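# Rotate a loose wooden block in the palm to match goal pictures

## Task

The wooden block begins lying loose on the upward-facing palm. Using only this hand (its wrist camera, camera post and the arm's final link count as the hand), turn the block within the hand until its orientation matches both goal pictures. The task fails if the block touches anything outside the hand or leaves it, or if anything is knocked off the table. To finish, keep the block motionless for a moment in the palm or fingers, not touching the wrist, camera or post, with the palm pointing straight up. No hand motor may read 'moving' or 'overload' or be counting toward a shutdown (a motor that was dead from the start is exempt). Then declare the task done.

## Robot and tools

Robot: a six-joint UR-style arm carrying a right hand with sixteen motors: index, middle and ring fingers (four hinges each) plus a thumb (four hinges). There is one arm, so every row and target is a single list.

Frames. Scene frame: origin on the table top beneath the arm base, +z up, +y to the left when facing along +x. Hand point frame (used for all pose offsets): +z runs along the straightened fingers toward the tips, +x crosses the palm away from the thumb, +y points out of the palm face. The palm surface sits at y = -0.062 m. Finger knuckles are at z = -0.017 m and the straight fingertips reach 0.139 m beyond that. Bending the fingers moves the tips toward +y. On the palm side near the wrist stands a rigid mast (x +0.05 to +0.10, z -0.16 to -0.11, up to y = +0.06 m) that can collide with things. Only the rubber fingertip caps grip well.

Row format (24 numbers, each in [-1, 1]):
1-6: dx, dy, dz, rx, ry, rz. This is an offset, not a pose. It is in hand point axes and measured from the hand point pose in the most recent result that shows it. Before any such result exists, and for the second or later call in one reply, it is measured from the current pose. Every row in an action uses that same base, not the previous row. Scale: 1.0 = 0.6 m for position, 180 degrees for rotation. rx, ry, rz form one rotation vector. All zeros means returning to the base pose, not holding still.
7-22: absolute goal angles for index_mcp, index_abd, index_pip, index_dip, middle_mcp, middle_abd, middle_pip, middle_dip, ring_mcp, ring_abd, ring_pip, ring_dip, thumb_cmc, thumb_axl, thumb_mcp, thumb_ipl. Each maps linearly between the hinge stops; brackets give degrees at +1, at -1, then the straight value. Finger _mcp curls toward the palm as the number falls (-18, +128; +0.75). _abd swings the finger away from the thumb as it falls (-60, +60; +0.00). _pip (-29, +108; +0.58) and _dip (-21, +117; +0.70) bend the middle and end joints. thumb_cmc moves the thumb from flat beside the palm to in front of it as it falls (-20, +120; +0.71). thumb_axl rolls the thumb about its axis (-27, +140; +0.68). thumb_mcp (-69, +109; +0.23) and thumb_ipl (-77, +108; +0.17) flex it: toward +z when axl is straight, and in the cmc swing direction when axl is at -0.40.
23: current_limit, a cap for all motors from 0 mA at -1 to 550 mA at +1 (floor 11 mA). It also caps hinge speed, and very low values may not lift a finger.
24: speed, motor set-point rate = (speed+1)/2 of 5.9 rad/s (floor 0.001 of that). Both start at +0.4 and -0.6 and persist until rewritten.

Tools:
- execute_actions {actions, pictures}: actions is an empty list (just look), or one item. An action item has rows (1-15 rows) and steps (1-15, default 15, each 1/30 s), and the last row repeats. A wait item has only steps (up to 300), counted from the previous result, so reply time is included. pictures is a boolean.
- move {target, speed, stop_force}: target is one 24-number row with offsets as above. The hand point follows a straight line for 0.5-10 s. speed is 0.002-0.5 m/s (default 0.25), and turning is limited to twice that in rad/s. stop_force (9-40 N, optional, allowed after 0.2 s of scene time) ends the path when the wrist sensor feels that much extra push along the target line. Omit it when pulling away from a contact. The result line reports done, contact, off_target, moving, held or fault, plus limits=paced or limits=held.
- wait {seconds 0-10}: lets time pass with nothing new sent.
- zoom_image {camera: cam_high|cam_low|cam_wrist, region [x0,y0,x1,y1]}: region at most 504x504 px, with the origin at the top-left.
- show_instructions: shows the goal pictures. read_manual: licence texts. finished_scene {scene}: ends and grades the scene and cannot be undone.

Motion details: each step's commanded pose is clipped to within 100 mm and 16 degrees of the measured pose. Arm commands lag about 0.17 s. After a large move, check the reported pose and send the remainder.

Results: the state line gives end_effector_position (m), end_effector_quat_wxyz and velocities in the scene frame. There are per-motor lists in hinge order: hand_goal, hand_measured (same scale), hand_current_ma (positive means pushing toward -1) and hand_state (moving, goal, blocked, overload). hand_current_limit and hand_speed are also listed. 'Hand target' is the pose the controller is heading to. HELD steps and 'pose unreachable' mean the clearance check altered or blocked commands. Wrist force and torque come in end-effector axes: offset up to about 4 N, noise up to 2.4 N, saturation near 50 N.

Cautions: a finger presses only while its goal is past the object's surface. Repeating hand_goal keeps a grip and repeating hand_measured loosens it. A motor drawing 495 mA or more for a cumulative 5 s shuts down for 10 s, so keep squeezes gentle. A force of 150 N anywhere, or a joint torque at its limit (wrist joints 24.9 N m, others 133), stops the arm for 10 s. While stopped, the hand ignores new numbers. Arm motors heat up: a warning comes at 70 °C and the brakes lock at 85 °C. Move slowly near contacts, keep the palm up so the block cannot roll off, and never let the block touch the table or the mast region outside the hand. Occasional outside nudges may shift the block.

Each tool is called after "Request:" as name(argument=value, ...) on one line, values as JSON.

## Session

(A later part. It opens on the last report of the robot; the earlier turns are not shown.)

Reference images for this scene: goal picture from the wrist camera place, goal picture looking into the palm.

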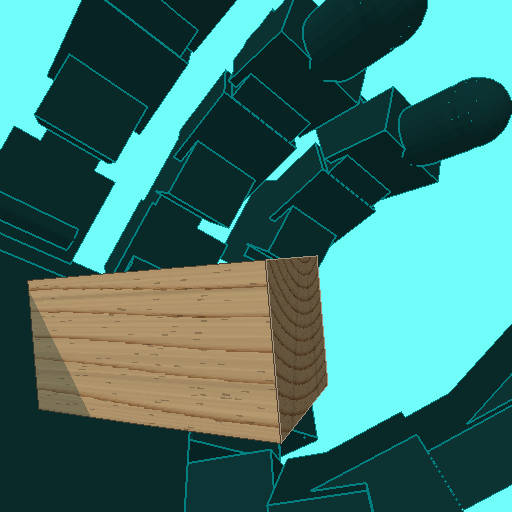

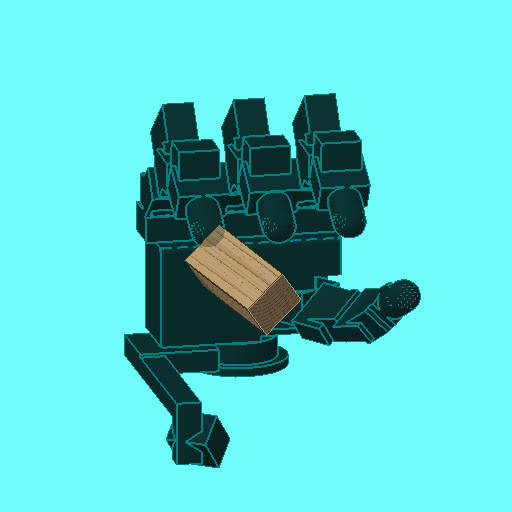

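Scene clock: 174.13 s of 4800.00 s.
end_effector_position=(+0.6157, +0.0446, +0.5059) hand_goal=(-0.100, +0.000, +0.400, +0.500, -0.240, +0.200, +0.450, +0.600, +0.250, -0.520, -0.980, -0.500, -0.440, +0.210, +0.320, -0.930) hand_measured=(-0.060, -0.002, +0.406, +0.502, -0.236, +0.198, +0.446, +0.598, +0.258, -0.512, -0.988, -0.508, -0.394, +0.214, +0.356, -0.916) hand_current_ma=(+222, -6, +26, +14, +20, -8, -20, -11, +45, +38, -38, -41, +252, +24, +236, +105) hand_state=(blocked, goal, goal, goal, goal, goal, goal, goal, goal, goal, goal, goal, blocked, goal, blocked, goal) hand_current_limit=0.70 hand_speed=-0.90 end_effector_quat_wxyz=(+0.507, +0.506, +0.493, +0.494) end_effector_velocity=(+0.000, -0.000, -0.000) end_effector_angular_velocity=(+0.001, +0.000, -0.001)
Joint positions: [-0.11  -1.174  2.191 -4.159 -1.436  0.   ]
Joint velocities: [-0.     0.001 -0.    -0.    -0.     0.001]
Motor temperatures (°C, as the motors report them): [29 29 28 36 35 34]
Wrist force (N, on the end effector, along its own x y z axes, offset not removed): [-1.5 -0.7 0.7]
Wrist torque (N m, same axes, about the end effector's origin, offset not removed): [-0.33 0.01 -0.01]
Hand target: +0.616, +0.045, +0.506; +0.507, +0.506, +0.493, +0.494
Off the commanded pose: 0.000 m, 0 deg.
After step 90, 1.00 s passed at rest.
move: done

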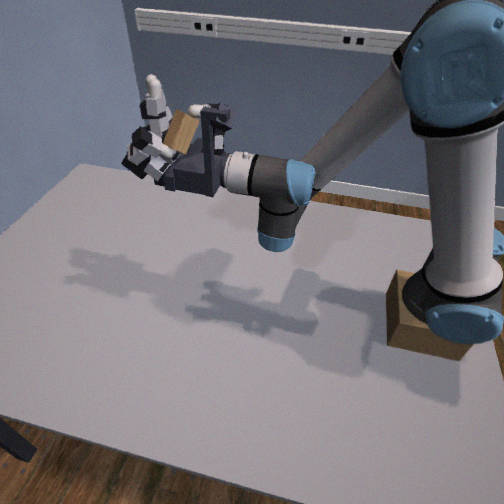

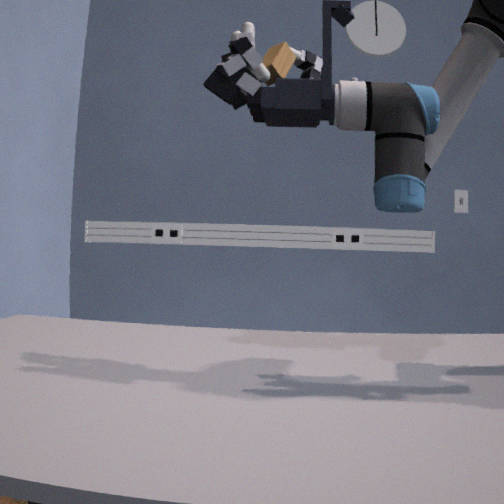

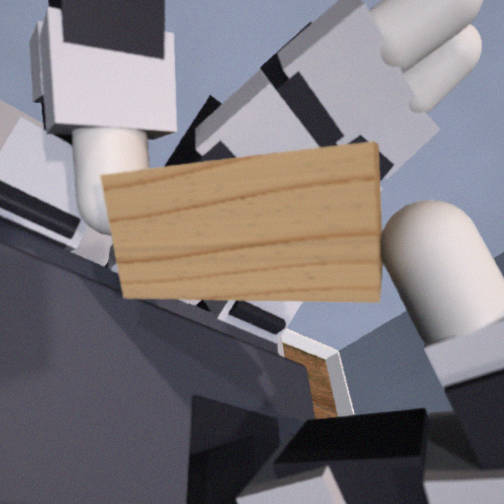

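Request:
move(target=[0,0,0,0,0,0,0.2,0,0.4,0.5,-0.36,0.25,0.4,0.6,0.25,-0.52,-0.98,-0.5,-0.48,0.13,0.36,-0.93,0.7,-0.94])

Scene clock: 179.70 s of 4800.00 s.
end_effector_position=(+0.6157, +0.0446, +0.5059) hand_goal=(+0.200, +0.000, +0.400, +0.500, -0.360, +0.250, +0.400, +0.600, +0.250, -0.520, -0.980, -0.500, -0.480, +0.130, +0.360, -0.930) hand_measured=(+0.206, +0.000, +0.406, +0.502, -0.336, +0.246, +0.404, +0.598, +0.258, -0.506, -0.986, -0.508, -0.426, +0.132, +0.380, -0.916) hand_current_ma=(+38, -3, +26, +14, +130, -14, +17, -11, +45, +65, -35, -41, +297, +8, +130, +105) hand_state=(goal, goal, goal, goal, blocked, goal, goal, goal, goal, goal, goal, goal, blocked, goal, goal, goal) hand_current_limit=0.70 hand_speed=-0.94 end_effector_quat_wxyz=(+0.507, +0.506, +0.493, +0.494) end_effector_velocity=(-0.000, -0.001, +0.001) end_effector_angular_velocity=(-0.000, -0.002, -0.002)
Joint positions: [-0.11  -1.174  2.191 -4.159 -1.436  0.   ]
Joint velocities: [-0.002 -0.001 -0.    -0.    -0.     0.   ]
Motor temperatures (°C, as the motors report them): [29 29 28 36 35 34]
Wrist force (N, on the end effector, along its own x y z axes, offset not removed): [-1.6 -2.3 -1.6]
Wrist torque (N m, same axes, about the end effector's origin, offset not removed): [-0.30 0.13 0.00]
Hand target: +0.616, +0.045, +0.506; +0.507, +0.506, +0.493, +0.494
Off the commanded pose: 0.000 m, 0 deg.
After step 90, 0.17 s passed at rest.
move: done

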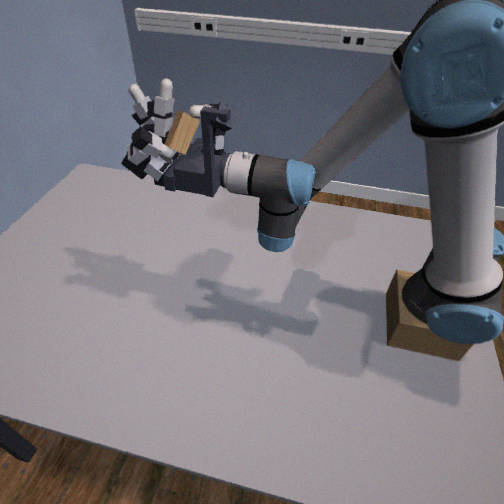

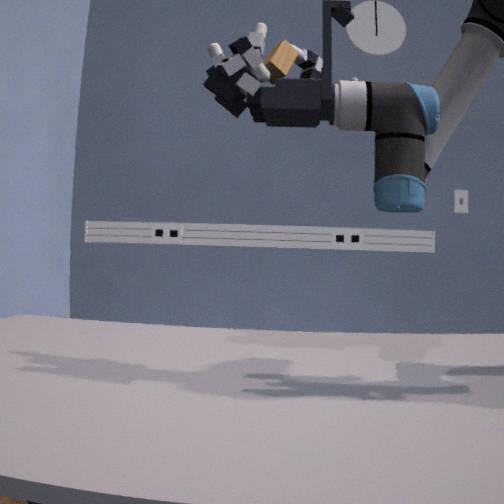

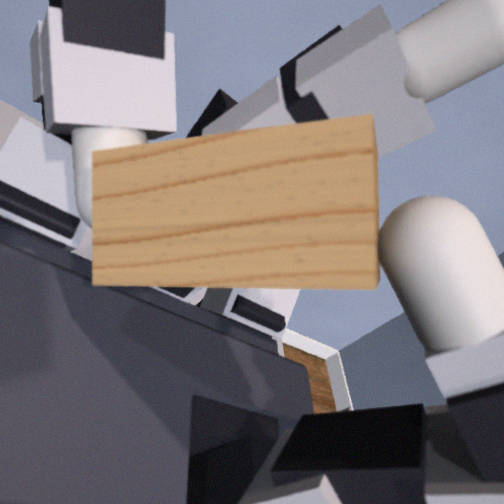

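Roll fixed; now more tilt.

Request:
move(target=[0,0,0,0,0,0,0.2,0,0.4,0.5,-0.28,0.25,0.4,0.6,0.25,-0.52,-0.98,-0.5,-0.55,0.07,0.39,-0.93,0.7,-0.94])

Scene clock: 183.33 s of 4800.00 s.
end_effector_position=(+0.6157, +0.0446, +0.5059) hand_goal=(+0.200, +0.000, +0.400, +0.500, -0.280, +0.250, +0.400, +0.600, +0.250, -0.520, -0.980, -0.500, -0.550, +0.070, +0.390, -0.930) hand_measured=(+0.206, +0.000, +0.406, +0.502, -0.278, +0.248, +0.404, +0.598, +0.262, -0.506, -0.994, -0.512, -0.482, +0.070, +0.414, -0.916) hand_current_ma=(+38, -3, +26, +14, +6, -8, +17, -11, +70, +65, -67, -69, +370, +3, +155, +105) hand_state=(goal, goal, goal, goal, goal, goal, goal, goal, goal, goal, goal, goal, blocked, goal, blocked, goal) hand_current_limit=0.70 hand_speed=-0.94 end_effector_quat_wxyz=(+0.507, +0.506, +0.493, +0.494) end_effector_velocity=(-0.000, -0.000, +0.000) end_effector_angular_velocity=(-0.000, -0.001, -0.000)
Joint positions: [-0.11  -1.174  2.191 -4.159 -1.436  0.   ]
Joint velocities: [-0.001  0.    -0.    -0.001  0.    -0.   ]
Motor temperatures (°C, as the motors report them): [29 29 28 36 35 34]
Wrist force (N, on the end effector, along its own x y z axes, offset not removed): [-1.9 -0.8 -1.1]
Wrist torque (N m, same axes, about the end effector's origin, offset not removed): [-0.10 0.12 -0.03]
Hand target: +0.616, +0.045, +0.506; +0.507, +0.506, +0.493, +0.494
Off the commanded pose: 0.000 m, 0 deg.
move: done

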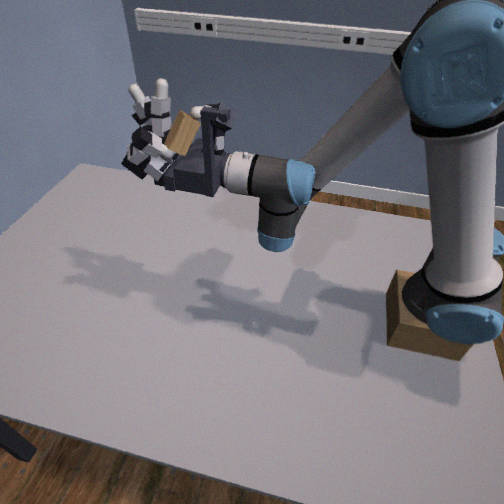

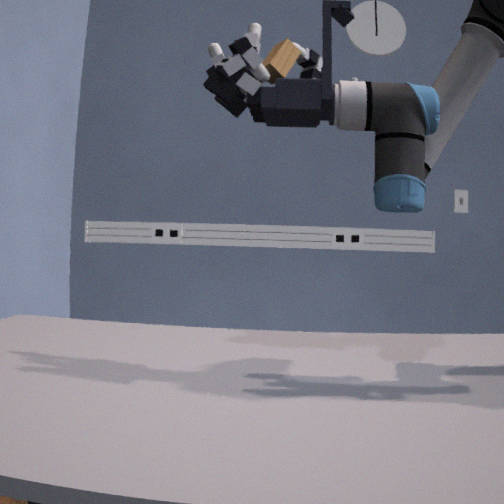

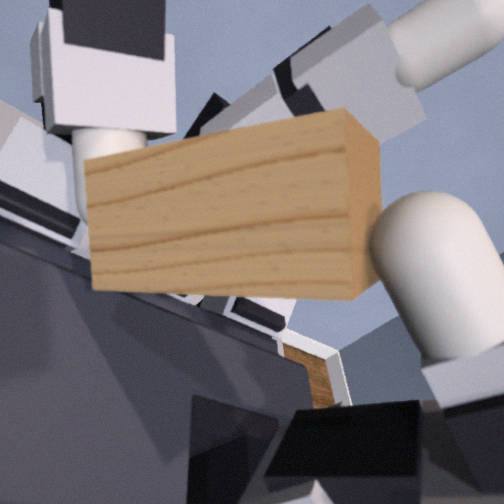

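Within about 5°.

Request:
finished_scene(scene=2)

The scene is finished: the task was done.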